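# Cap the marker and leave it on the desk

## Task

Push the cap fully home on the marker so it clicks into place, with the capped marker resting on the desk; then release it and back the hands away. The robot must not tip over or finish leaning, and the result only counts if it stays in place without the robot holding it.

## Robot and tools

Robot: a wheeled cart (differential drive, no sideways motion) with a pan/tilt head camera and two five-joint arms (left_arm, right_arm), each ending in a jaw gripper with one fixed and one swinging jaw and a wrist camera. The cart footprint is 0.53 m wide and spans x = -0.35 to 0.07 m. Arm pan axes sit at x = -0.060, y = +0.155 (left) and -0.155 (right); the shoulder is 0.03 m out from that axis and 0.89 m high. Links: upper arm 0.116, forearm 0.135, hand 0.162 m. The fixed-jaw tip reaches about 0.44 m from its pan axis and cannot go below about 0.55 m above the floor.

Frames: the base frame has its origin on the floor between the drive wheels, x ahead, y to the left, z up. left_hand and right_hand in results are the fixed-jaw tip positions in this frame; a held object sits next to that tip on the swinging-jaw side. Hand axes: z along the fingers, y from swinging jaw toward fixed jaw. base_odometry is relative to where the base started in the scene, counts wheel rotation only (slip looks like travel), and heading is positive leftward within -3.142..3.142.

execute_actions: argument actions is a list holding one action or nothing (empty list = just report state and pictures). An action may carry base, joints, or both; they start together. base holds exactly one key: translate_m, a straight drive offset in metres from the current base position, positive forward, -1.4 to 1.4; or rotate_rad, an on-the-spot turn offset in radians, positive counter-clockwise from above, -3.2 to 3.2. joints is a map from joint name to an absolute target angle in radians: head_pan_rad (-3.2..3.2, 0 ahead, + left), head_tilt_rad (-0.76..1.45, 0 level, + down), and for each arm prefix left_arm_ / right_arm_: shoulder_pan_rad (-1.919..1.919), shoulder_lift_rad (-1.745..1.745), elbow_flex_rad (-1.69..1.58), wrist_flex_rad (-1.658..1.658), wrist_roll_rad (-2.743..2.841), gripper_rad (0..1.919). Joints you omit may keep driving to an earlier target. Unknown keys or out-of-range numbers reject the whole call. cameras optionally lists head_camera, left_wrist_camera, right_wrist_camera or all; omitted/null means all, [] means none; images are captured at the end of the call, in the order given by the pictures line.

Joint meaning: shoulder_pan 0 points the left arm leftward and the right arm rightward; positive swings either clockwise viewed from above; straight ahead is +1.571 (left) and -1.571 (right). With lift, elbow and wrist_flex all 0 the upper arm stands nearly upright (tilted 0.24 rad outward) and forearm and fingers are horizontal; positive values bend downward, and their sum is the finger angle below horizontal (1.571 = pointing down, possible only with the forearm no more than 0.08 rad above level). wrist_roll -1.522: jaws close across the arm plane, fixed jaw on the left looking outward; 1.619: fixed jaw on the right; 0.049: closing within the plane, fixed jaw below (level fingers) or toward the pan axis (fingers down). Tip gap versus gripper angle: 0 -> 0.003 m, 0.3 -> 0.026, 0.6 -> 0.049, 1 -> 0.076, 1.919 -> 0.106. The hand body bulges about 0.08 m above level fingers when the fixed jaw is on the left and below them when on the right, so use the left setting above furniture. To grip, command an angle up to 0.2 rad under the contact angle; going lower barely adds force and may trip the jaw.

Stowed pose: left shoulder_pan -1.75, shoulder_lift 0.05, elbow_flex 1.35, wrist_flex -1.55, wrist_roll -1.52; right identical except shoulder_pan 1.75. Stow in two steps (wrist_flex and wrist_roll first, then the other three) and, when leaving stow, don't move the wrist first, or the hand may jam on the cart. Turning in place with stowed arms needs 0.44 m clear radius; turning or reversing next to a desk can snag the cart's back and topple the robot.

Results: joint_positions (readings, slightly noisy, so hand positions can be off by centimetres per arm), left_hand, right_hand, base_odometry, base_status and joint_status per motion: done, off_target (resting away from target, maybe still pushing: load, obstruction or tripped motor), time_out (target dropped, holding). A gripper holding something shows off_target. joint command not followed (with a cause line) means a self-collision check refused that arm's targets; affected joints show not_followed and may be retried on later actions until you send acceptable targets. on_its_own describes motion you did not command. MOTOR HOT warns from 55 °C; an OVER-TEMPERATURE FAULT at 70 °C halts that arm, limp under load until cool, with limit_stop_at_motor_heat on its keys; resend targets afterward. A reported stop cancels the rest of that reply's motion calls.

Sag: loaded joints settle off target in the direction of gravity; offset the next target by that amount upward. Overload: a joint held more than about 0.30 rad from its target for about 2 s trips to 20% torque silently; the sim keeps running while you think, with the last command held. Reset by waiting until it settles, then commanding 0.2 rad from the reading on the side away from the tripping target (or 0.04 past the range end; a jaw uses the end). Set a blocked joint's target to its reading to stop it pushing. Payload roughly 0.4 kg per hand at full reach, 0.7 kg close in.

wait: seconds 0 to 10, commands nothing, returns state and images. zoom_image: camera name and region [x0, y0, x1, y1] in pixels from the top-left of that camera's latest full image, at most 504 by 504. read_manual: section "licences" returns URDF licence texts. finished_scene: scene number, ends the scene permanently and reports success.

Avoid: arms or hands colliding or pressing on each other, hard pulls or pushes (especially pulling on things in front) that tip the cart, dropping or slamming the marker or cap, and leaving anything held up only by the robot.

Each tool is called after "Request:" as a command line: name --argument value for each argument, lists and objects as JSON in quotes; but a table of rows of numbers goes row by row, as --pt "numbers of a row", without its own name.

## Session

Request:
execute_actions --actions '[{"joints":{"head_tilt_rad":0.45}}]'

Scene clock: 1.07 s.
base_odometry: x=+0.000 y=+0.000 heading=+0.000 (m, m, rad; odometry frame)
base_status: not commanded
joint_positions: head_pan_rad=-0.026 head_tilt_rad=+0.443 left_arm_shoulder_pan_rad=-1.731 left_arm_shoulder_lift_rad=+0.095 left_arm_elbow_flex_rad=+1.355 left_arm_wrist_flex_rad=-1.493 left_arm_wrist_roll_rad=-1.531 left_arm_gripper_rad=+1.920 right_arm_shoulder_pan_rad=+1.725 right_arm_shoulder_lift_rad=+0.049 right_arm_elbow_flex_rad=+1.281 right_arm_wrist_flex_rad=-1.600 right_arm_wrist_roll_rad=-1.545 right_arm_gripper_rad=+1.920
joint_status: all done
left_hand: x=-0.3063 y=+0.1074 z=+0.8768 quat_wxyz=(-0.061, -0.690, -0.052, +0.720) (m; base frame)
right_hand: x=-0.3139 y=-0.1232 z=+0.9181 quat_wxyz=(-0.052, +0.603, -0.054, -0.794) (m; base frame)
pictures: head_camera, left_wrist_camera, right_wrist_camera
Images, in order (width x height): head_camera 644x476, left_wrist_camera 644x476, right_wrist_camera 644x476.

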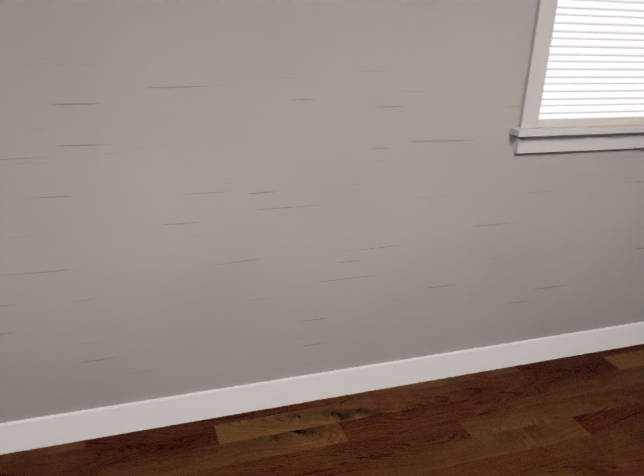

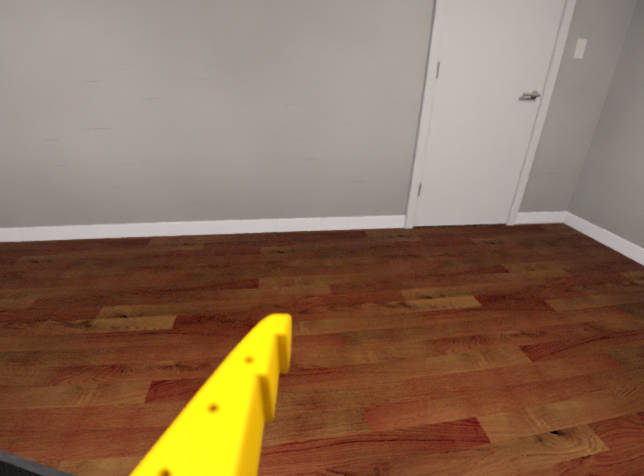

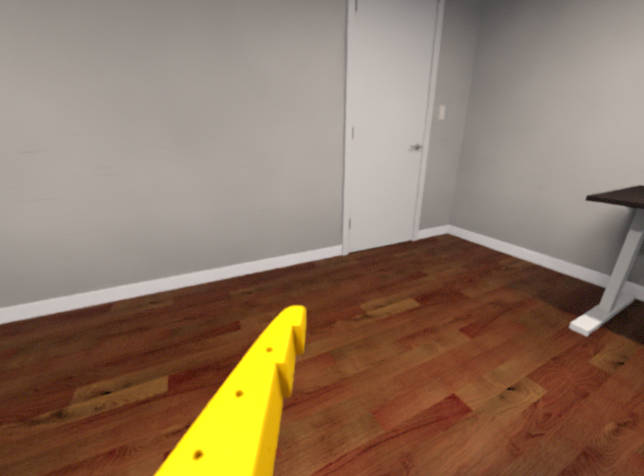

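Desk is to the left/rear.

Request:
execute_actions --actions '[{"base":{"rotate_rad":1.85},"joints":{"head_pan_rad":0.03}}]' --cameras '["head_camera"]'

Scene clock: 6.00 s.
base_odometry: x=-0.001 y=+0.000 heading=+1.849 (m, m, rad; odometry frame)
base_status: done
joint_positions: head_pan_rad=+0.020 head_tilt_rad=+0.443 left_arm_shoulder_pan_rad=-1.731 left_arm_shoulder_lift_rad=+0.095 left_arm_elbow_flex_rad=+1.355 left_arm_wrist_flex_rad=-1.493 left_arm_wrist_roll_rad=-1.531 left_arm_gripper_rad=+1.920 right_arm_shoulder_pan_rad=+1.725 right_arm_shoulder_lift_rad=+0.049 right_arm_elbow_flex_rad=+1.281 right_arm_wrist_flex_rad=-1.600 right_arm_wrist_roll_rad=-1.545 right_arm_gripper_rad=+1.920
joint_status: all done
left_hand: x=-0.3063 y=+0.1074 z=+0.8768 quat_wxyz=(-0.061, -0.690, -0.052, +0.720) (m; base frame)
right_hand: x=-0.3139 y=-0.1232 z=+0.9181 quat_wxyz=(-0.052, +0.603, -0.054, -0.794) (m; base frame)
pictures: head_camera
Images, in order (width x height): head_camera 644x476.

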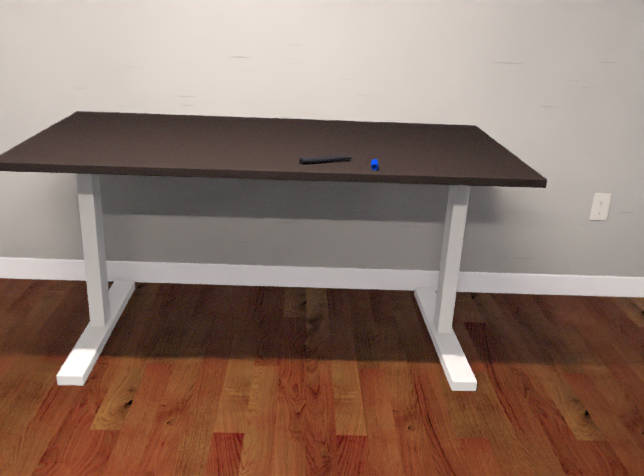

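Request:
execute_actions --actions '[{"base":{"rotate_rad":-0.05},"joints":{"left_arm_shoulder_pan_rad":1.57,"left_arm_shoulder_lift_rad":0.0,"left_arm_elbow_flex_rad":0.0,"right_arm_shoulder_pan_rad":-1.57,"right_arm_shoulder_lift_rad":0.0,"right_arm_elbow_flex_rad":0.0}}]' --cameras '[]'

Request:
execute_actions --actions '[{"base":{"translate_m":1.05},"joints":{"left_arm_wrist_flex_rad":1.5,"right_arm_wrist_flex_rad":1.5,"left_arm_gripper_rad":0.6,"right_arm_gripper_rad":0.6,"head_tilt_rad":0.9,"head_pan_rad":0.0}}]' --cameras '["head_camera"]'

Scene clock: 17.97 s.
base_odometry: x=-0.001 y=+0.000 heading=+1.796 (m, m, rad; odometry frame)
base_status: done
joint_positions: head_pan_rad=+0.020 head_tilt_rad=+0.443 left_arm_shoulder_pan_rad=+1.558 left_arm_shoulder_lift_rad=+0.032 left_arm_elbow_flex_rad=+0.038 left_arm_wrist_flex_rad=-1.493 left_arm_wrist_roll_rad=-1.531 left_arm_gripper_rad=+1.920 right_arm_shoulder_pan_rad=-1.560 right_arm_shoulder_lift_rad=+0.036 right_arm_elbow_flex_rad=+0.034 right_arm_wrist_flex_rad=-1.600 right_arm_wrist_roll_rad=-1.545 right_arm_gripper_rad=+1.920
joint_status: all done
left_hand: x=+0.1605 y=+0.1655 z=+1.1602 quat_wxyz=(+0.997, +0.000, +0.074, +0.011) (m; base frame)
right_hand: x=+0.1442 y=-0.1494 z=+1.1615 quat_wxyz=(+1.000, +0.000, +0.021, +0.006) (m; base frame)
pictures: none
No camera images: the call's "cameras" was empty. Leave "cameras" out to get every camera's image.

Scene clock: 24.07 s.
base_odometry: x=-0.238 y=+1.023 heading=+1.797 (m, m, rad; odometry frame)
base_status: done
joint_positions: head_pan_rad=+0.010 head_tilt_rad=+0.895 left_arm_shoulder_pan_rad=+1.558 left_arm_shoulder_lift_rad=+0.032 left_arm_elbow_flex_rad=+0.036 left_arm_wrist_flex_rad=+1.489 left_arm_wrist_roll_rad=-1.531 left_arm_gripper_rad=+0.610 right_arm_shoulder_pan_rad=-1.560 right_arm_shoulder_lift_rad=+0.036 right_arm_elbow_flex_rad=+0.034 right_arm_wrist_flex_rad=+1.492 right_arm_wrist_roll_rad=-1.545 right_arm_gripper_rad=+0.608
joint_status: all done
left_hand: x=+0.1389 y=+0.1652 z=+0.8411 quat_wxyz=(+0.007, -0.002, +1.000, +0.000) (m; base frame)
right_hand: x=+0.1387 y=-0.1493 z=+0.8406 quat_wxyz=(+0.004, +0.017, +1.000, +0.000) (m; base frame)
pictures: head_camera
Images, in order (width x height): head_camera 644x476.

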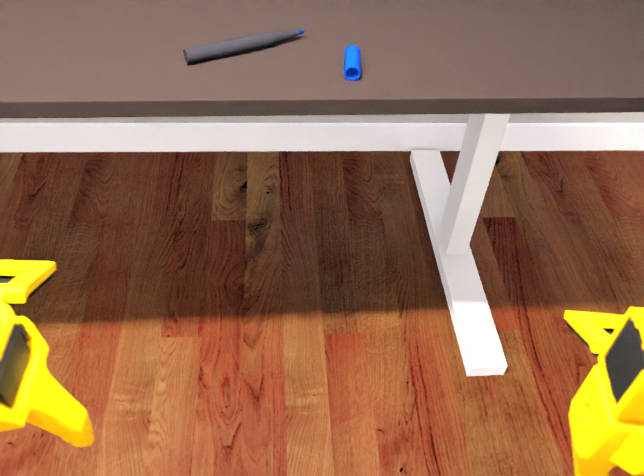

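Request:
execute_actions --actions '[{"base":{"rotate_rad":0.1}}]' --cameras '[]'

Request:
execute_actions --actions '[{"base":{"translate_m":0.38},"joints":{"head_tilt_rad":1.25}}]'

Scene clock: 28.00 s.
base_odometry: x=-0.238 y=+1.024 heading=+1.898 (m, m, rad; odometry frame)
base_status: done
joint_positions: head_pan_rad=+0.010 head_tilt_rad=+0.895 left_arm_shoulder_pan_rad=+1.560 left_arm_shoulder_lift_rad=+0.032 left_arm_elbow_flex_rad=+0.036 left_arm_wrist_flex_rad=+1.489 left_arm_wrist_roll_rad=-1.531 left_arm_gripper_rad=+0.610 right_arm_shoulder_pan_rad=-1.560 right_arm_shoulder_lift_rad=+0.036 right_arm_elbow_flex_rad=+0.034 right_arm_wrist_flex_rad=+1.492 right_arm_wrist_roll_rad=-1.545 right_arm_gripper_rad=+0.608
joint_status: not commanded
left_hand: x=+0.1389 y=+0.1649 z=+0.8411 quat_wxyz=(+0.007, -0.001, +1.000, +0.000) (m; base frame)
right_hand: x=+0.1387 y=-0.1493 z=+0.8406 quat_wxyz=(+0.004, +0.017, +1.000, +0.000) (m; base frame)
pictures: none
No camera images: the call's "cameras" was empty. Leave "cameras" out to get every camera's image.

Scene clock: 30.67 s.
base_odometry: x=-0.361 y=+1.384 heading=+1.900 (m, m, rad; odometry frame)
base_status: done
joint_positions: head_pan_rad=+0.010 head_tilt_rad=+1.245 left_arm_shoulder_pan_rad=+1.560 left_arm_shoulder_lift_rad=+0.032 left_arm_elbow_flex_rad=+0.036 left_arm_wrist_flex_rad=+1.489 left_arm_wrist_roll_rad=-1.531 left_arm_gripper_rad=+0.610 right_arm_shoulder_pan_rad=-1.560 right_arm_shoulder_lift_rad=+0.036 right_arm_elbow_flex_rad=+0.034 right_arm_wrist_flex_rad=+1.492 right_arm_wrist_roll_rad=-1.545 right_arm_gripper_rad=+0.608
joint_status: all done
left_hand: x=+0.1389 y=+0.1649 z=+0.8411 quat_wxyz=(+0.007, -0.001, +1.000, +0.000) (m; base frame)
right_hand: x=+0.1387 y=-0.1493 z=+0.8406 quat_wxyz=(+0.004, +0.017, +1.000, +0.000) (m; base frame)
pictures: head_camera, left_wrist_camera, right_wrist_camera
Images, in order (width x height): head_camera 644x476, left_wrist_camera 644x476, right_wrist_camera 644x476.

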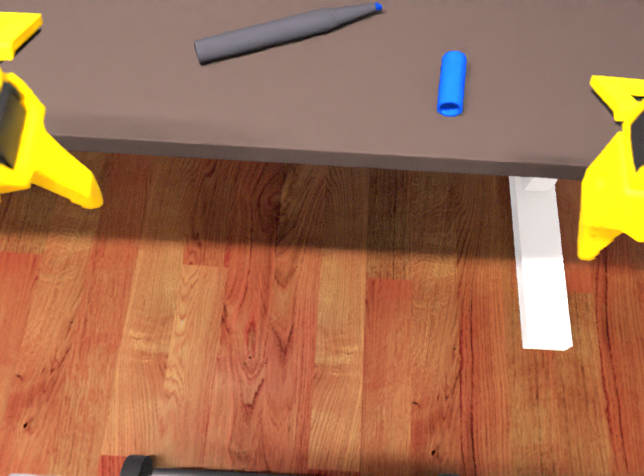

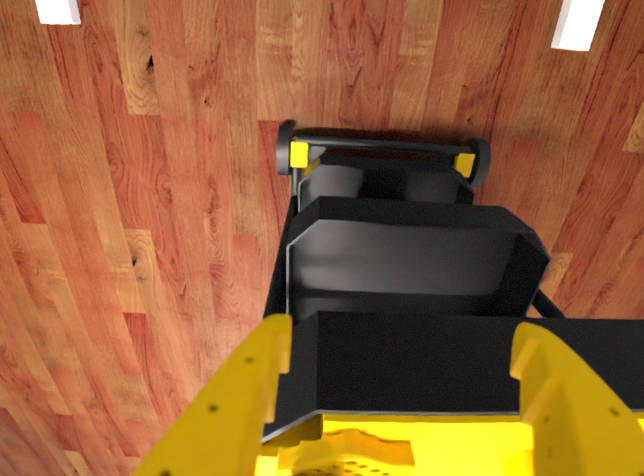

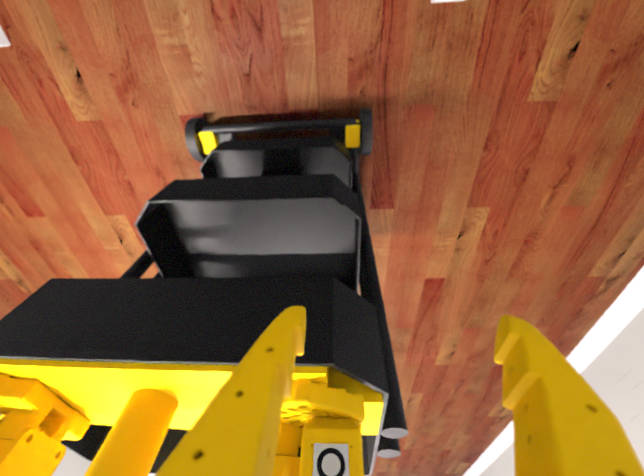

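Request:
execute_actions --actions '[{"base":{"rotate_rad":-0.07}}]' --cameras '[]'

Request:
execute_actions --actions '[{"base":{"translate_m":0.14},"joints":{"left_arm_wrist_roll_rad":0.55,"right_arm_wrist_roll_rad":1.3}}]' --cameras '["head_camera"]'

Scene clock: 36.30 s.
base_odometry: x=-0.361 y=+1.384 heading=+1.829 (m, m, rad; odometry frame)
base_status: done
joint_positions: head_pan_rad=+0.010 head_tilt_rad=+1.245 left_arm_shoulder_pan_rad=+1.560 left_arm_shoulder_lift_rad=+0.032 left_arm_elbow_flex_rad=+0.036 left_arm_wrist_flex_rad=+1.489 left_arm_wrist_roll_rad=-1.531 left_arm_gripper_rad=+0.610 right_arm_shoulder_pan_rad=-1.560 right_arm_shoulder_lift_rad=+0.036 right_arm_elbow_flex_rad=+0.034 right_arm_wrist_flex_rad=+1.492 right_arm_wrist_roll_rad=-1.545 right_arm_gripper_rad=+0.608
joint_status: not commanded
left_hand: x=+0.1389 y=+0.1649 z=+0.8411 quat_wxyz=(+0.007, -0.001, +1.000, +0.000) (m; base frame)
right_hand: x=+0.1387 y=-0.1493 z=+0.8406 quat_wxyz=(+0.004, +0.017, +1.000, +0.000) (m; base frame)
pictures: none
No camera images: the call's "cameras" was empty. Leave "cameras" out to get every camera's image.

Scene clock: 39.23 s.
base_odometry: x=-0.396 y=+1.520 heading=+1.827 (m, m, rad; odometry frame)
base_status: done
joint_positions: head_pan_rad=+0.010 head_tilt_rad=+1.245 left_arm_shoulder_pan_rad=+1.560 left_arm_shoulder_lift_rad=+0.032 left_arm_elbow_flex_rad=+0.036 left_arm_wrist_flex_rad=+1.489 left_arm_wrist_roll_rad=+0.542 left_arm_gripper_rad=+0.610 right_arm_shoulder_pan_rad=-1.560 right_arm_shoulder_lift_rad=+0.036 right_arm_elbow_flex_rad=+0.034 right_arm_wrist_flex_rad=+1.492 right_arm_wrist_roll_rad=+1.292 right_arm_gripper_rad=+0.608
joint_status: all done
left_hand: x=+0.1323 y=+0.1530 z=+0.8410 quat_wxyz=(+0.004, -0.861, +0.508, -0.006) (m; base frame)
right_hand: x=+0.1362 y=-0.1648 z=+0.8406 quat_wxyz=(+0.001, -0.986, +0.168, -0.004) (m; base frame)
pictures: head_camera
Images, in order (width x height): head_camera 644x476.

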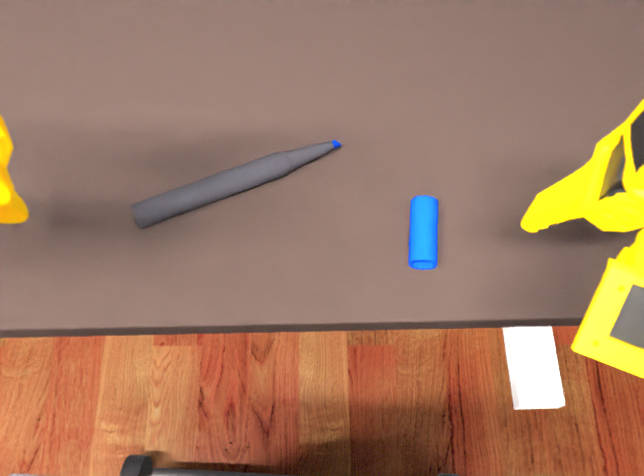

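Request:
execute_actions --actions '[{"joints":{"left_arm_shoulder_pan_rad":1.848,"left_arm_shoulder_lift_rad":0.56,"left_arm_elbow_flex_rad":-0.17,"left_arm_wrist_flex_rad":1.12,"left_arm_wrist_roll_rad":0.71,"left_arm_gripper_rad":0.5,"right_arm_shoulder_pan_rad":-1.82,"right_arm_shoulder_lift_rad":0.66,"right_arm_elbow_flex_rad":-0.4,"right_arm_wrist_flex_rad":1.14,"right_arm_wrist_roll_rad":1.4,"right_arm_gripper_rad":0.5,"head_tilt_rad":1.1}}]'

Scene clock: 53.30 s.
base_odometry: x=-0.396 y=+1.520 heading=+1.827 (m, m, rad; odometry frame)
base_status: not commanded
joint_positions: head_pan_rad=+0.010 head_tilt_rad=+1.115 left_arm_shoulder_pan_rad=+1.836 left_arm_shoulder_lift_rad=+0.572 left_arm_elbow_flex_rad=-0.134 left_arm_wrist_flex_rad=+1.133 left_arm_wrist_roll_rad=+0.703 left_arm_gripper_rad=+0.510 right_arm_shoulder_pan_rad=-1.810 right_arm_shoulder_lift_rad=+0.679 right_arm_elbow_flex_rad=-0.366 right_arm_wrist_flex_rad=+1.149 right_arm_wrist_roll_rad=+1.391 right_arm_gripper_rad=+0.508
joint_status: all done
left_hand: x=+0.1636 y=+0.0890 z=+0.7604 quat_wxyz=(+0.000, -0.830, +0.557, +0.000) (m; base frame)
right_hand: x=+0.2030 y=-0.0989 z=+0.7677 quat_wxyz=(+0.013, -0.998, -0.006, -0.053) (m; base frame)
pictures: head_camera, left_wrist_camera, right_wrist_camera
Images, in order (width x height): head_camera 644x476, left_wrist_camera 644x476, right_wrist_camera 644x476.

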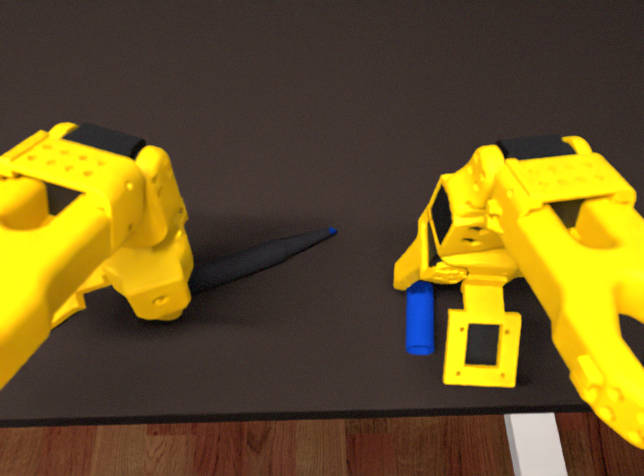

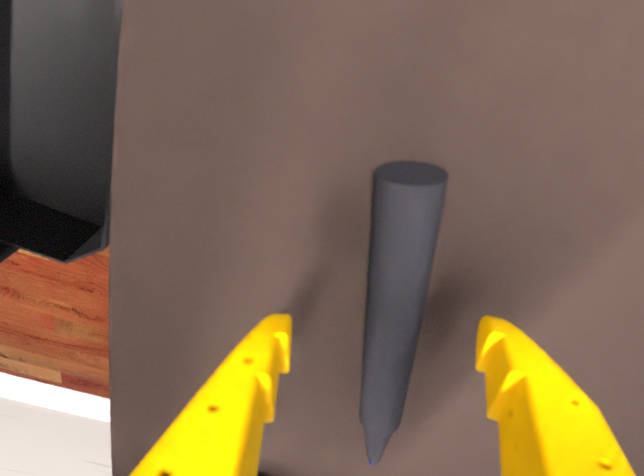

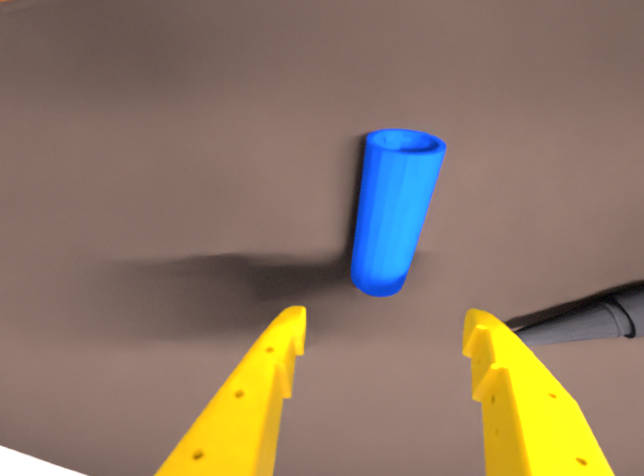

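Request:
execute_actions --actions '[{"joints":{"left_arm_shoulder_pan_rad":1.80,"left_arm_shoulder_lift_rad":0.72,"left_arm_elbow_flex_rad":-0.285,"left_arm_wrist_flex_rad":1.075,"right_arm_shoulder_pan_rad":-1.85,"right_arm_shoulder_lift_rad":0.745,"right_arm_wrist_flex_rad":1.077,"right_arm_wrist_roll_rad":1.30}}]' --cameras '["left_wrist_camera","right_wrist_camera"]'

Scene clock: 62.30 s.
base_odometry: x=-0.396 y=+1.520 heading=+1.827 (m, m, rad; odometry frame)
base_status: not commanded
joint_positions: head_pan_rad=+0.010 head_tilt_rad=+1.115 left_arm_shoulder_pan_rad=+1.813 left_arm_shoulder_lift_rad=+0.733 left_arm_elbow_flex_rad=-0.251 left_arm_wrist_flex_rad=+1.087 left_arm_wrist_roll_rad=+0.703 left_arm_gripper_rad=+0.510 right_arm_shoulder_pan_rad=-1.840 right_arm_shoulder_lift_rad=+0.762 right_arm_elbow_flex_rad=-0.369 right_arm_wrist_flex_rad=+1.084 right_arm_wrist_roll_rad=+1.308 right_arm_gripper_rad=+0.508
joint_status: all done
left_hand: x=+0.1743 y=+0.0919 z=+0.7404 quat_wxyz=(+0.000, -0.837, +0.547, -0.001) (m; base frame)
right_hand: x=+0.2003 y=-0.0914 z=+0.7492 quat_wxyz=(+0.013, -0.999, +0.021, -0.045) (m; base frame)
pictures: left_wrist_camera, right_wrist_camera
Images, in order (width x height): left_wrist_camera 644x476, right_wrist_camera 644x476.

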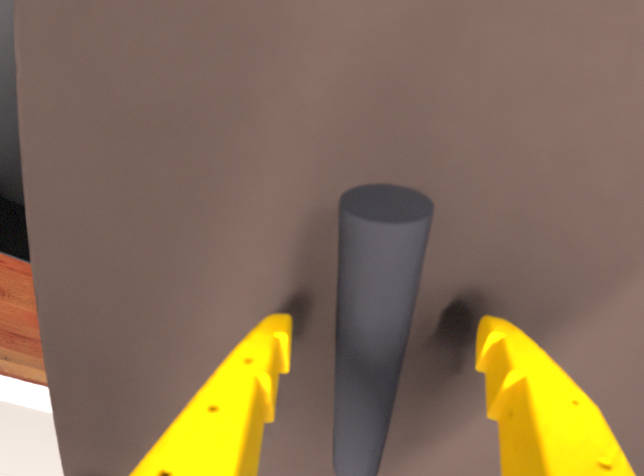

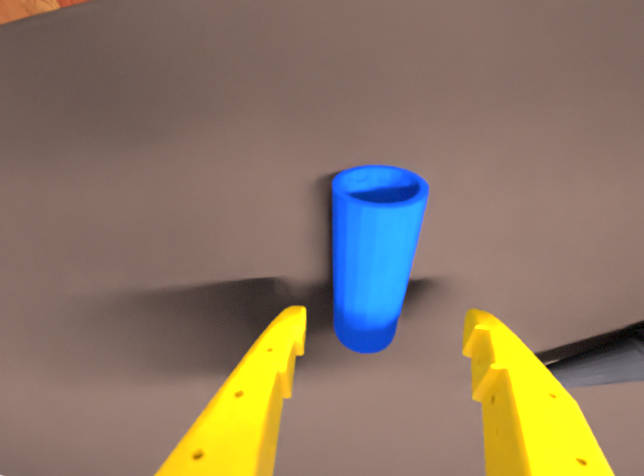

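Request:
execute_actions --actions '[{"joints":{"left_arm_shoulder_lift_rad":0.775,"left_arm_wrist_flex_rad":1.02,"right_arm_shoulder_lift_rad":0.80,"right_arm_wrist_flex_rad":1.01}}]' --cameras '["left_wrist_camera","right_wrist_camera"]'

Scene clock: 67.10 s.
base_odometry: x=-0.396 y=+1.520 heading=+1.827 (m, m, rad; odometry frame)
base_status: not commanded
joint_positions: head_pan_rad=+0.010 head_tilt_rad=+1.115 left_arm_shoulder_pan_rad=+1.813 left_arm_shoulder_lift_rad=+0.788 left_arm_elbow_flex_rad=-0.252 left_arm_wrist_flex_rad=+1.032 left_arm_wrist_roll_rad=+0.703 left_arm_gripper_rad=+0.510 right_arm_shoulder_pan_rad=-1.840 right_arm_shoulder_lift_rad=+0.819 right_arm_elbow_flex_rad=-0.369 right_arm_wrist_flex_rad=+1.018 right_arm_wrist_roll_rad=+1.308 right_arm_gripper_rad=+0.508
joint_status: all done
left_hand: x=+0.1746 y=+0.0918 z=+0.7285 quat_wxyz=(+0.000, -0.837, +0.547, -0.001) (m; base frame)
right_hand: x=+0.2022 y=-0.0909 z=+0.7366 quat_wxyz=(+0.015, -0.998, +0.021, -0.049) (m; base frame)
pictures: left_wrist_camera, right_wrist_camera
Images, in order (width x height): left_wrist_camera 644x476, right_wrist_camera 644x476.

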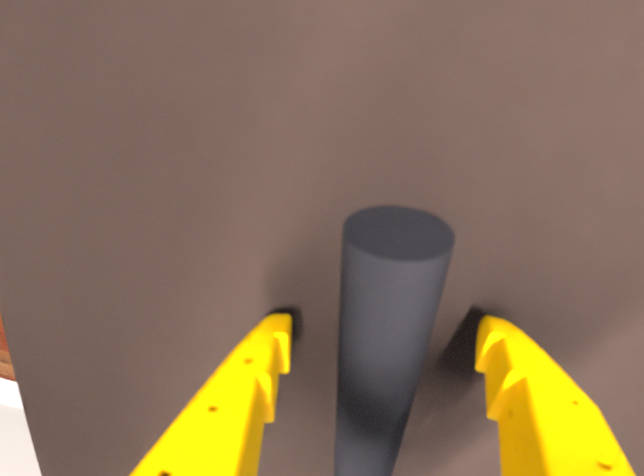

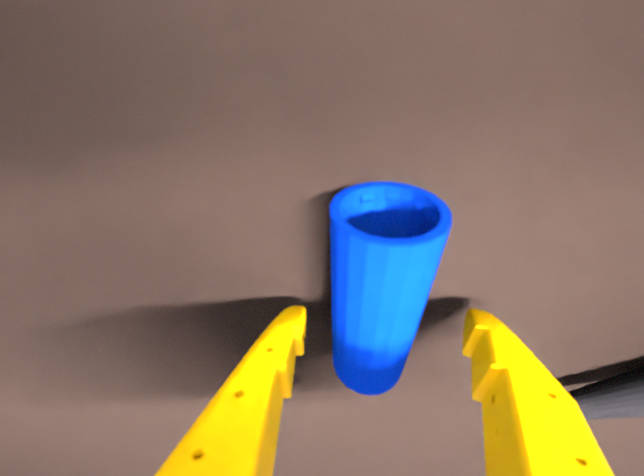

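Request:
execute_actions --actions '[{"joints":{"left_arm_gripper_rad":0.08,"right_arm_gripper_rad":0.1}}]'

Scene clock: 70.20 s.
base_odometry: x=-0.396 y=+1.520 heading=+1.827 (m, m, rad; odometry frame)
base_status: not commanded
joint_positions: head_pan_rad=+0.010 head_tilt_rad=+1.115 left_arm_shoulder_pan_rad=+1.813 left_arm_shoulder_lift_rad=+0.788 left_arm_elbow_flex_rad=-0.252 left_arm_wrist_flex_rad=+1.032 left_arm_wrist_roll_rad=+0.703 left_arm_gripper_rad=+0.207 right_arm_shoulder_pan_rad=-1.840 right_arm_shoulder_lift_rad=+0.819 right_arm_elbow_flex_rad=-0.369 right_arm_wrist_flex_rad=+1.018 right_arm_wrist_roll_rad=+1.308 right_arm_gripper_rad=+0.219
joint_status: left_arm_gripper_rad off_target (ended at +0.207, target +0.080); right_arm_gripper_rad off_target (ended at +0.219, target +0.100)
left_hand: x=+0.1746 y=+0.0918 z=+0.7285 quat_wxyz=(+0.000, -0.837, +0.547, -0.001) (m; base frame)
right_hand: x=+0.2022 y=-0.0909 z=+0.7366 quat_wxyz=(+0.015, -0.998, +0.021, -0.049) (m; base frame)
pictures: head_camera, left_wrist_camera, right_wrist_camera
Images, in order (width x height): head_camera 644x476, left_wrist_camera 644x476, right_wrist_camera 644x476.

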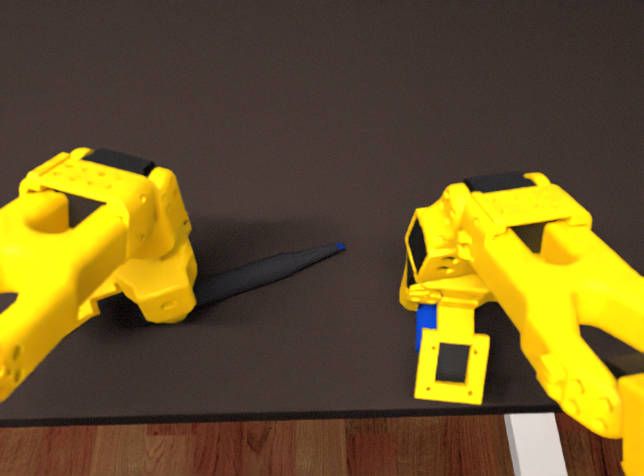

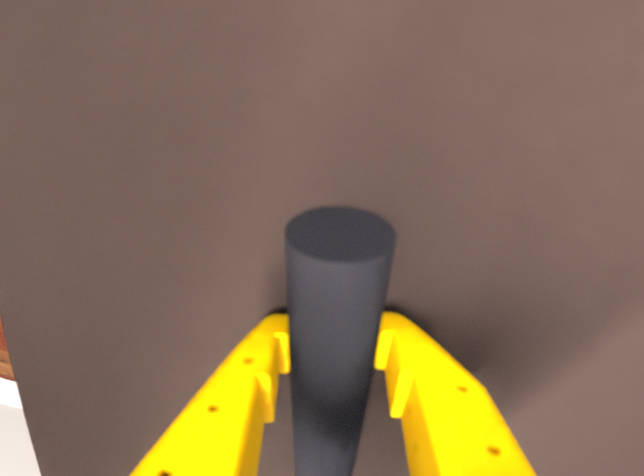

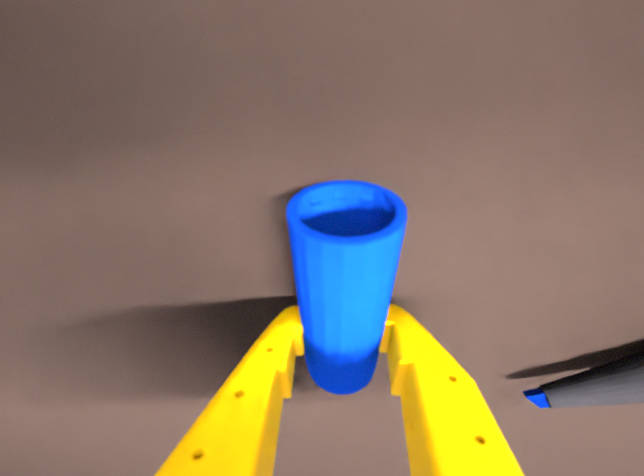

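Request:
execute_actions --actions '[{"joints":{"left_arm_shoulder_pan_rad":1.737,"left_arm_shoulder_lift_rad":0.825,"left_arm_elbow_flex_rad":-0.388,"left_arm_wrist_flex_rad":1.062,"left_arm_wrist_roll_rad":0.204,"right_arm_shoulder_pan_rad":-1.91,"right_arm_shoulder_lift_rad":0.735,"right_arm_wrist_flex_rad":0.965,"right_arm_wrist_roll_rad":-0.29}}]'

Scene clock: 77.73 s.
base_odometry: x=-0.396 y=+1.520 heading=+1.827 (m, m, rad; odometry frame)
base_status: not commanded
joint_positions: head_pan_rad=+0.010 head_tilt_rad=+1.115 left_arm_shoulder_pan_rad=+1.748 left_arm_shoulder_lift_rad=+0.842 left_arm_elbow_flex_rad=-0.353 left_arm_wrist_flex_rad=+1.050 left_arm_wrist_roll_rad=+0.212 left_arm_gripper_rad=+0.207 right_arm_shoulder_pan_rad=-1.899 right_arm_shoulder_lift_rad=+0.799 right_arm_elbow_flex_rad=-0.369 right_arm_wrist_flex_rad=+0.975 right_arm_wrist_roll_rad=-0.281 right_arm_gripper_rad=+0.219
joint_status: all done
left_hand: x=+0.1877 y=+0.1088 z=+0.7286 quat_wxyz=(+0.009, -0.702, +0.712, -0.013) (m; base frame)
right_hand: x=+0.1991 y=-0.0644 z=+0.7414 quat_wxyz=(+0.074, -0.704, +0.705, -0.036) (m; base frame)
pictures: head_camera, left_wrist_camera, right_wrist_camera
Images, in order (width x height): head_camera 644x476, left_wrist_camera 644x476, right_wrist_camera 644x476.

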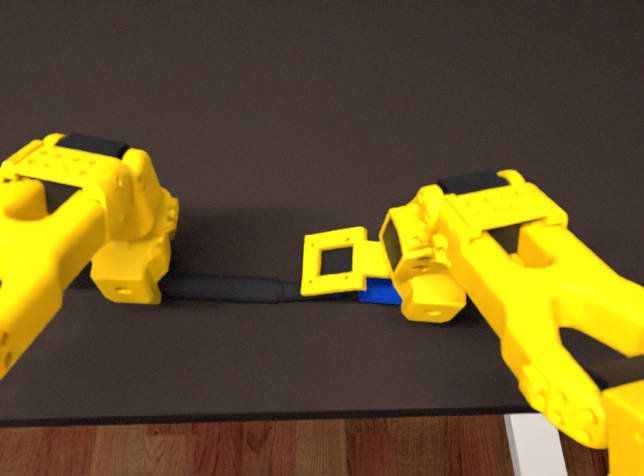

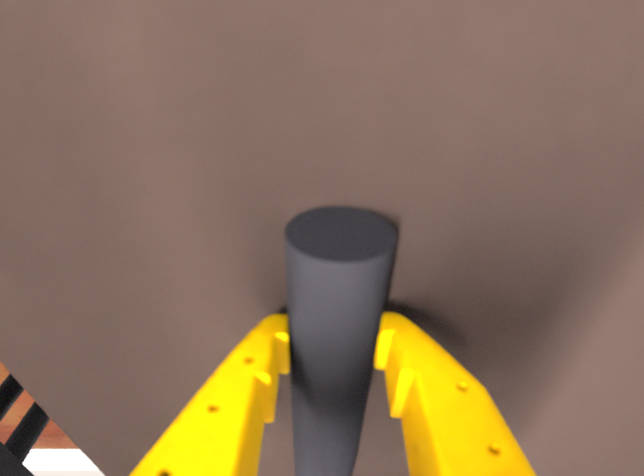

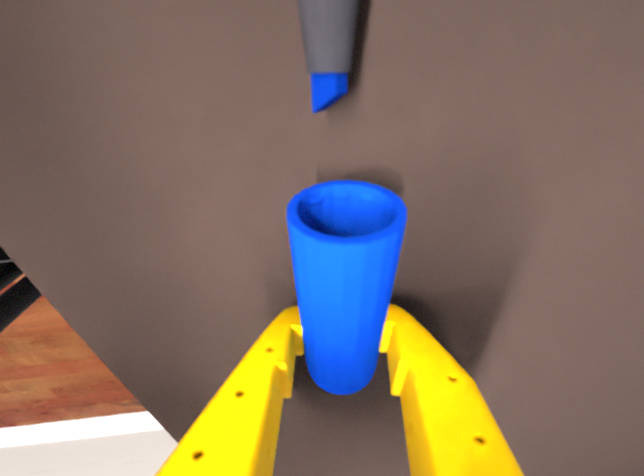

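Request:
execute_actions --actions '[{"joints":{"right_arm_shoulder_lift_rad":0.795,"right_arm_wrist_flex_rad":0.95,"left_arm_wrist_roll_rad":0.235}}]' --cameras '[]'

Request:
execute_actions --actions '[{"joints":{"right_arm_gripper_rad":0.28}}]' --cameras '[]'

Request:
execute_actions --actions '[{"joints":{"right_arm_gripper_rad":0.04}}]' --cameras '["right_wrist_camera"]'

Scene clock: 82.73 s.
base_odometry: x=-0.396 y=+1.520 heading=+1.827 (m, m, rad; odometry frame)
base_status: not commanded
joint_positions: head_pan_rad=+0.010 head_tilt_rad=+1.115 left_arm_shoulder_pan_rad=+1.748 left_arm_shoulder_lift_rad=+0.842 left_arm_elbow_flex_rad=-0.353 left_arm_wrist_flex_rad=+1.050 left_arm_wrist_roll_rad=+0.227 left_arm_gripper_rad=+0.207 right_arm_shoulder_pan_rad=-1.899 right_arm_shoulder_lift_rad=+0.814 right_arm_elbow_flex_rad=-0.369 right_arm_wrist_flex_rad=+0.959 right_arm_wrist_roll_rad=-0.281 right_arm_gripper_rad=+0.219
joint_status: all done
left_hand: x=+0.1877 y=+0.1087 z=+0.7286 quat_wxyz=(+0.009, -0.707, +0.707, -0.013) (m; base frame)
right_hand: x=+0.1994 y=-0.0643 z=+0.7380 quat_wxyz=(+0.075, -0.704, +0.705, -0.037) (m; base frame)
pictures: none
No camera images: the call's "cameras" was empty. Leave "cameras" out to get every camera's image.

Scene clock: 83.33 s.
base_odometry: x=-0.396 y=+1.520 heading=+1.827 (m, m, rad; odometry frame)
base_status: not commanded
joint_positions: head_pan_rad=+0.010 head_tilt_rad=+1.115 left_arm_shoulder_pan_rad=+1.748 left_arm_shoulder_lift_rad=+0.842 left_arm_elbow_flex_rad=-0.353 left_arm_wrist_flex_rad=+1.050 left_arm_wrist_roll_rad=+0.227 left_arm_gripper_rad=+0.207 right_arm_shoulder_pan_rad=-1.899 right_arm_shoulder_lift_rad=+0.814 right_arm_elbow_flex_rad=-0.369 right_arm_wrist_flex_rad=+0.959 right_arm_wrist_roll_rad=-0.281 right_arm_gripper_rad=+0.272
joint_status: all done
left_hand: x=+0.1877 y=+0.1087 z=+0.7286 quat_wxyz=(+0.009, -0.707, +0.707, -0.013) (m; base frame)
right_hand: x=+0.1994 y=-0.0643 z=+0.7380 quat_wxyz=(+0.075, -0.704, +0.705, -0.037) (m; base frame)
pictures: none
No camera images: the call's "cameras" was empty. Leave "cameras" out to get every camera's image.

Scene clock: 83.97 s.
base_odometry: x=-0.396 y=+1.520 heading=+1.827 (m, m, rad; odometry frame)
base_status: not commanded
joint_positions: head_pan_rad=+0.010 head_tilt_rad=+1.115 left_arm_shoulder_pan_rad=+1.748 left_arm_shoulder_lift_rad=+0.842 left_arm_elbow_flex_rad=-0.353 left_arm_wrist_flex_rad=+1.050 left_arm_wrist_roll_rad=+0.227 left_arm_gripper_rad=+0.207 right_arm_shoulder_pan_rad=-1.899 right_arm_shoulder_lift_rad=+0.814 right_arm_elbow_flex_rad=-0.369 right_arm_wrist_flex_rad=+0.959 right_arm_wrist_roll_rad=-0.281 right_arm_gripper_rad=+0.214
joint_status: right_arm_gripper_rad off_target (ended at +0.214, target +0.040)
left_hand: x=+0.1877 y=+0.1087 z=+0.7286 quat_wxyz=(+0.009, -0.707, +0.707, -0.013) (m; base frame)
right_hand: x=+0.1994 y=-0.0643 z=+0.7380 quat_wxyz=(+0.075, -0.704, +0.705, -0.037) (m; base frame)
pictures: right_wrist_camera
Images, in order (width x height): right_wrist_camera 644x476.

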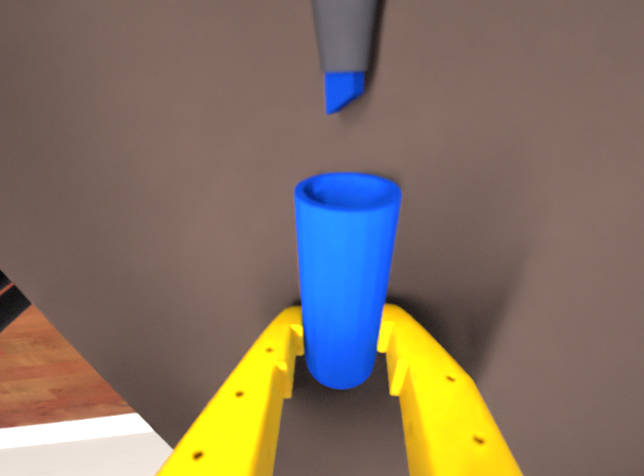

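Request:
execute_actions --actions '[{"joints":{"left_arm_shoulder_pan_rad":1.842,"left_arm_wrist_roll_rad":0.318,"left_arm_wrist_flex_rad":1.005}}]' --cameras '["right_wrist_camera"]'

Scene clock: 87.00 s.
base_odometry: x=-0.396 y=+1.520 heading=+1.827 (m, m, rad; odometry frame)
base_status: not commanded
joint_positions: head_pan_rad=+0.010 head_tilt_rad=+1.115 left_arm_shoulder_pan_rad=+1.830 left_arm_shoulder_lift_rad=+0.842 left_arm_elbow_flex_rad=-0.353 left_arm_wrist_flex_rad=+1.019 left_arm_wrist_roll_rad=+0.310 left_arm_gripper_rad=+0.207 right_arm_shoulder_pan_rad=-1.899 right_arm_shoulder_lift_rad=+0.814 right_arm_elbow_flex_rad=-0.369 right_arm_wrist_flex_rad=+0.959 right_arm_wrist_roll_rad=-0.281 right_arm_gripper_rad=+0.214
joint_status: all done
left_hand: x=+0.1879 y=+0.0868 z=+0.7287 quat_wxyz=(+0.016, -0.708, +0.706, -0.027) (m; base frame)
right_hand: x=+0.1994 y=-0.0643 z=+0.7380 quat_wxyz=(+0.075, -0.704, +0.705, -0.037) (m; base frame)
pictures: right_wrist_camera
Images, in order (width x height): right_wrist_camera 644x476.

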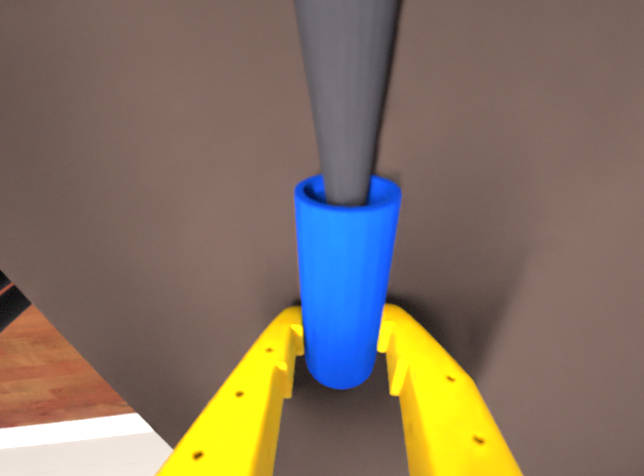

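Request:
execute_actions --actions '[{"joints":{"left_arm_shoulder_pan_rad":1.919,"left_arm_wrist_roll_rad":0.392,"left_arm_wrist_flex_rad":0.96}}]' --cameras '["right_wrist_camera"]'

Request:
execute_actions --actions '[{"joints":{"left_arm_gripper_rad":0.45}}]' --cameras '[]'

Request:
execute_actions --actions '[{"joints":{"left_arm_shoulder_lift_rad":0.65,"left_arm_wrist_flex_rad":1.15}}]' --cameras '[]'

Request:
execute_actions --actions '[{"joints":{"left_arm_shoulder_pan_rad":1.6,"left_arm_wrist_roll_rad":-1.45,"left_arm_gripper_rad":0.6}}]' --cameras '[]'

Request:
execute_actions --actions '[{"joints":{"left_arm_shoulder_lift_rad":0.838,"left_arm_wrist_flex_rad":1.05}}]'

Scene clock: 94.13 s.
base_odometry: x=-0.396 y=+1.520 heading=+1.827 (m, m, rad; odometry frame)
base_status: not commanded
joint_positions: head_pan_rad=+0.010 head_tilt_rad=+1.115 left_arm_shoulder_pan_rad=+1.908 left_arm_shoulder_lift_rad=+0.844 left_arm_elbow_flex_rad=-0.353 left_arm_wrist_flex_rad=+0.973 left_arm_wrist_roll_rad=+0.384 left_arm_gripper_rad=+0.207 right_arm_shoulder_pan_rad=-1.899 right_arm_shoulder_lift_rad=+0.814 right_arm_elbow_flex_rad=-0.369 right_arm_wrist_flex_rad=+0.959 right_arm_wrist_roll_rad=-0.281 right_arm_gripper_rad=+0.214
joint_status: all done
left_hand: x=+0.1886 y=+0.0647 z=+0.7286 quat_wxyz=(+0.023, -0.705, +0.707, -0.048) (m; base frame)
right_hand: x=+0.1994 y=-0.0643 z=+0.7380 quat_wxyz=(+0.075, -0.704, +0.705, -0.037) (m; base frame)
pictures: right_wrist_camera
Images, in order (width x height): right_wrist_camera 644x476.

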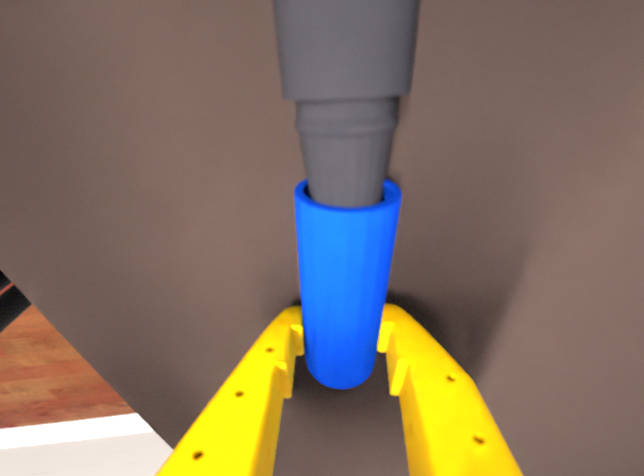

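Scene clock: 94.83 s.
base_odometry: x=-0.396 y=+1.520 heading=+1.827 (m, m, rad; odometry frame)
base_status: not commanded
joint_positions: head_pan_rad=+0.010 head_tilt_rad=+1.115 left_arm_shoulder_pan_rad=+1.908 left_arm_shoulder_lift_rad=+0.844 left_arm_elbow_flex_rad=-0.353 left_arm_wrist_flex_rad=+0.972 left_arm_wrist_roll_rad=+0.384 left_arm_gripper_rad=+0.439 right_arm_shoulder_pan_rad=-1.899 right_arm_shoulder_lift_rad=+0.814 right_arm_elbow_flex_rad=-0.369 right_arm_wrist_flex_rad=+0.959 right_arm_wrist_roll_rad=-0.281 right_arm_gripper_rad=+0.214
joint_status: all done
left_hand: x=+0.1888 y=+0.0646 z=+0.7286 quat_wxyz=(+0.024, -0.705, +0.707, -0.049) (m; base frame)
right_hand: x=+0.1994 y=-0.0643 z=+0.7380 quat_wxyz=(+0.075, -0.704, +0.705, -0.037) (m; base frame)
pictures: none
No camera images: the call's "cameras" was empty. Leave "cameras" out to get every camera's image.

Scene clock: 95.70 s.
base_odometry: x=-0.396 y=+1.520 heading=+1.827 (m, m, rad; odometry frame)
base_status: not commanded
joint_positions: head_pan_rad=+0.010 head_tilt_rad=+1.115 left_arm_shoulder_pan_rad=+1.908 left_arm_shoulder_lift_rad=+0.702 left_arm_elbow_flex_rad=-0.353 left_arm_wrist_flex_rad=+1.139 left_arm_wrist_roll_rad=+0.384 left_arm_gripper_rad=+0.440 right_arm_shoulder_pan_rad=-1.899 right_arm_shoulder_lift_rad=+0.814 right_arm_elbow_flex_rad=-0.369 right_arm_wrist_flex_rad=+0.959 right_arm_wrist_roll_rad=-0.281 right_arm_gripper_rad=+0.214
joint_status: all done
left_hand: x=+0.1834 y=+0.0665 z=+0.7600 quat_wxyz=(+0.018, -0.706, +0.707, -0.037) (m; base frame)
right_hand: x=+0.1994 y=-0.0643 z=+0.7380 quat_wxyz=(+0.075, -0.704, +0.705, -0.037) (m; base frame)
pictures: none
No camera images: the call's "cameras" was empty. Leave "cameras" out to get every camera's image.

Scene clock: 97.87 s.
base_odometry: x=-0.396 y=+1.520 heading=+1.827 (m, m, rad; odometry frame)
base_status: not commanded
joint_positions: head_pan_rad=+0.010 head_tilt_rad=+1.115 left_arm_shoulder_pan_rad=+1.612 left_arm_shoulder_lift_rad=+0.702 left_arm_elbow_flex_rad=-0.353 left_arm_wrist_flex_rad=+1.141 left_arm_wrist_roll_rad=-1.442 left_arm_gripper_rad=+0.590 right_arm_shoulder_pan_rad=-1.899 right_arm_shoulder_lift_rad=+0.814 right_arm_elbow_flex_rad=-0.369 right_arm_wrist_flex_rad=+0.959 right_arm_wrist_roll_rad=-0.281 right_arm_gripper_rad=+0.214
joint_status: all done
left_hand: x=+0.2053 y=+0.1518 z=+0.7605 quat_wxyz=(+0.041, -0.020, +0.999, -0.002) (m; base frame)
right_hand: x=+0.1994 y=-0.0643 z=+0.7380 quat_wxyz=(+0.075, -0.704, +0.705, -0.037) (m; base frame)
pictures: none
No camera images: the call's "cameras" was empty. Leave "cameras" out to get every camera's image.

Scene clock: 98.67 s.
base_odometry: x=-0.396 y=+1.520 heading=+1.827 (m, m, rad; odometry frame)
base_status: not commanded
joint_positions: head_pan_rad=+0.010 head_tilt_rad=+1.115 left_arm_shoulder_pan_rad=+1.612 left_arm_shoulder_lift_rad=+0.853 left_arm_elbow_flex_rad=-0.355 left_arm_wrist_flex_rad=+1.062 left_arm_wrist_roll_rad=-1.442 left_arm_gripper_rad=+0.590 right_arm_shoulder_pan_rad=-1.899 right_arm_shoulder_lift_rad=+0.814 right_arm_elbow_flex_rad=-0.369 right_arm_wrist_flex_rad=+0.959 right_arm_wrist_roll_rad=-0.281 right_arm_gripper_rad=+0.214
joint_status: all done
left_hand: x=+0.1956 y=+0.1522 z=+0.7266 quat_wxyz=(+0.005, -0.020, +1.000, +0.000) (m; base frame)
right_hand: x=+0.1994 y=-0.0643 z=+0.7380 quat_wxyz=(+0.075, -0.704, +0.705, -0.037) (m; base frame)
pictures: head_camera, left_wrist_camera, right_wrist_camera
Images, in order (width x height): head_camera 644x476, left_wrist_camera 644x476, right_wrist_camera 644x476.

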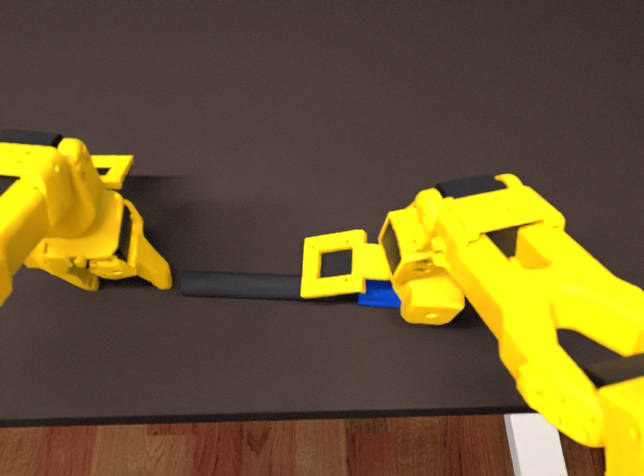

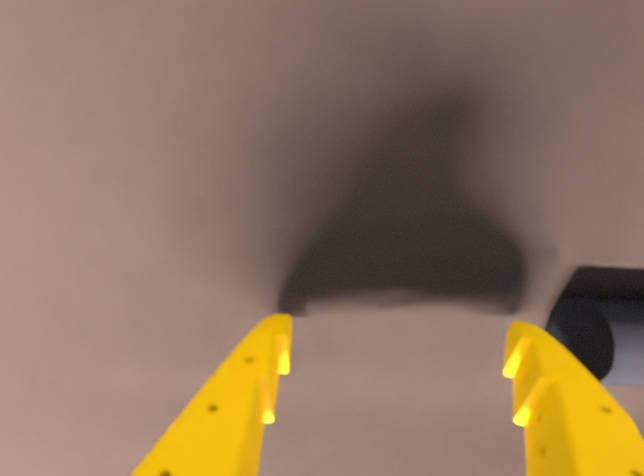

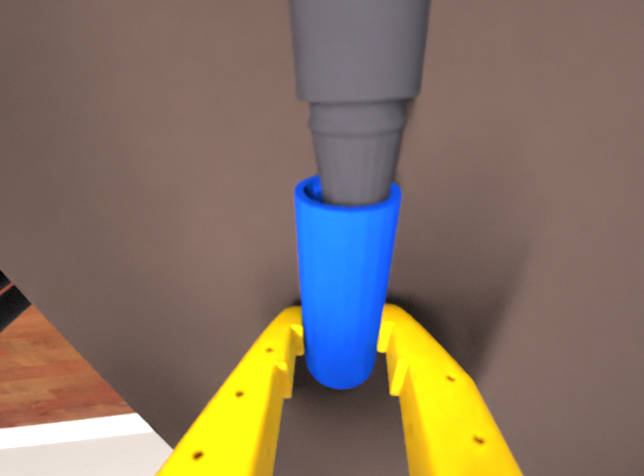

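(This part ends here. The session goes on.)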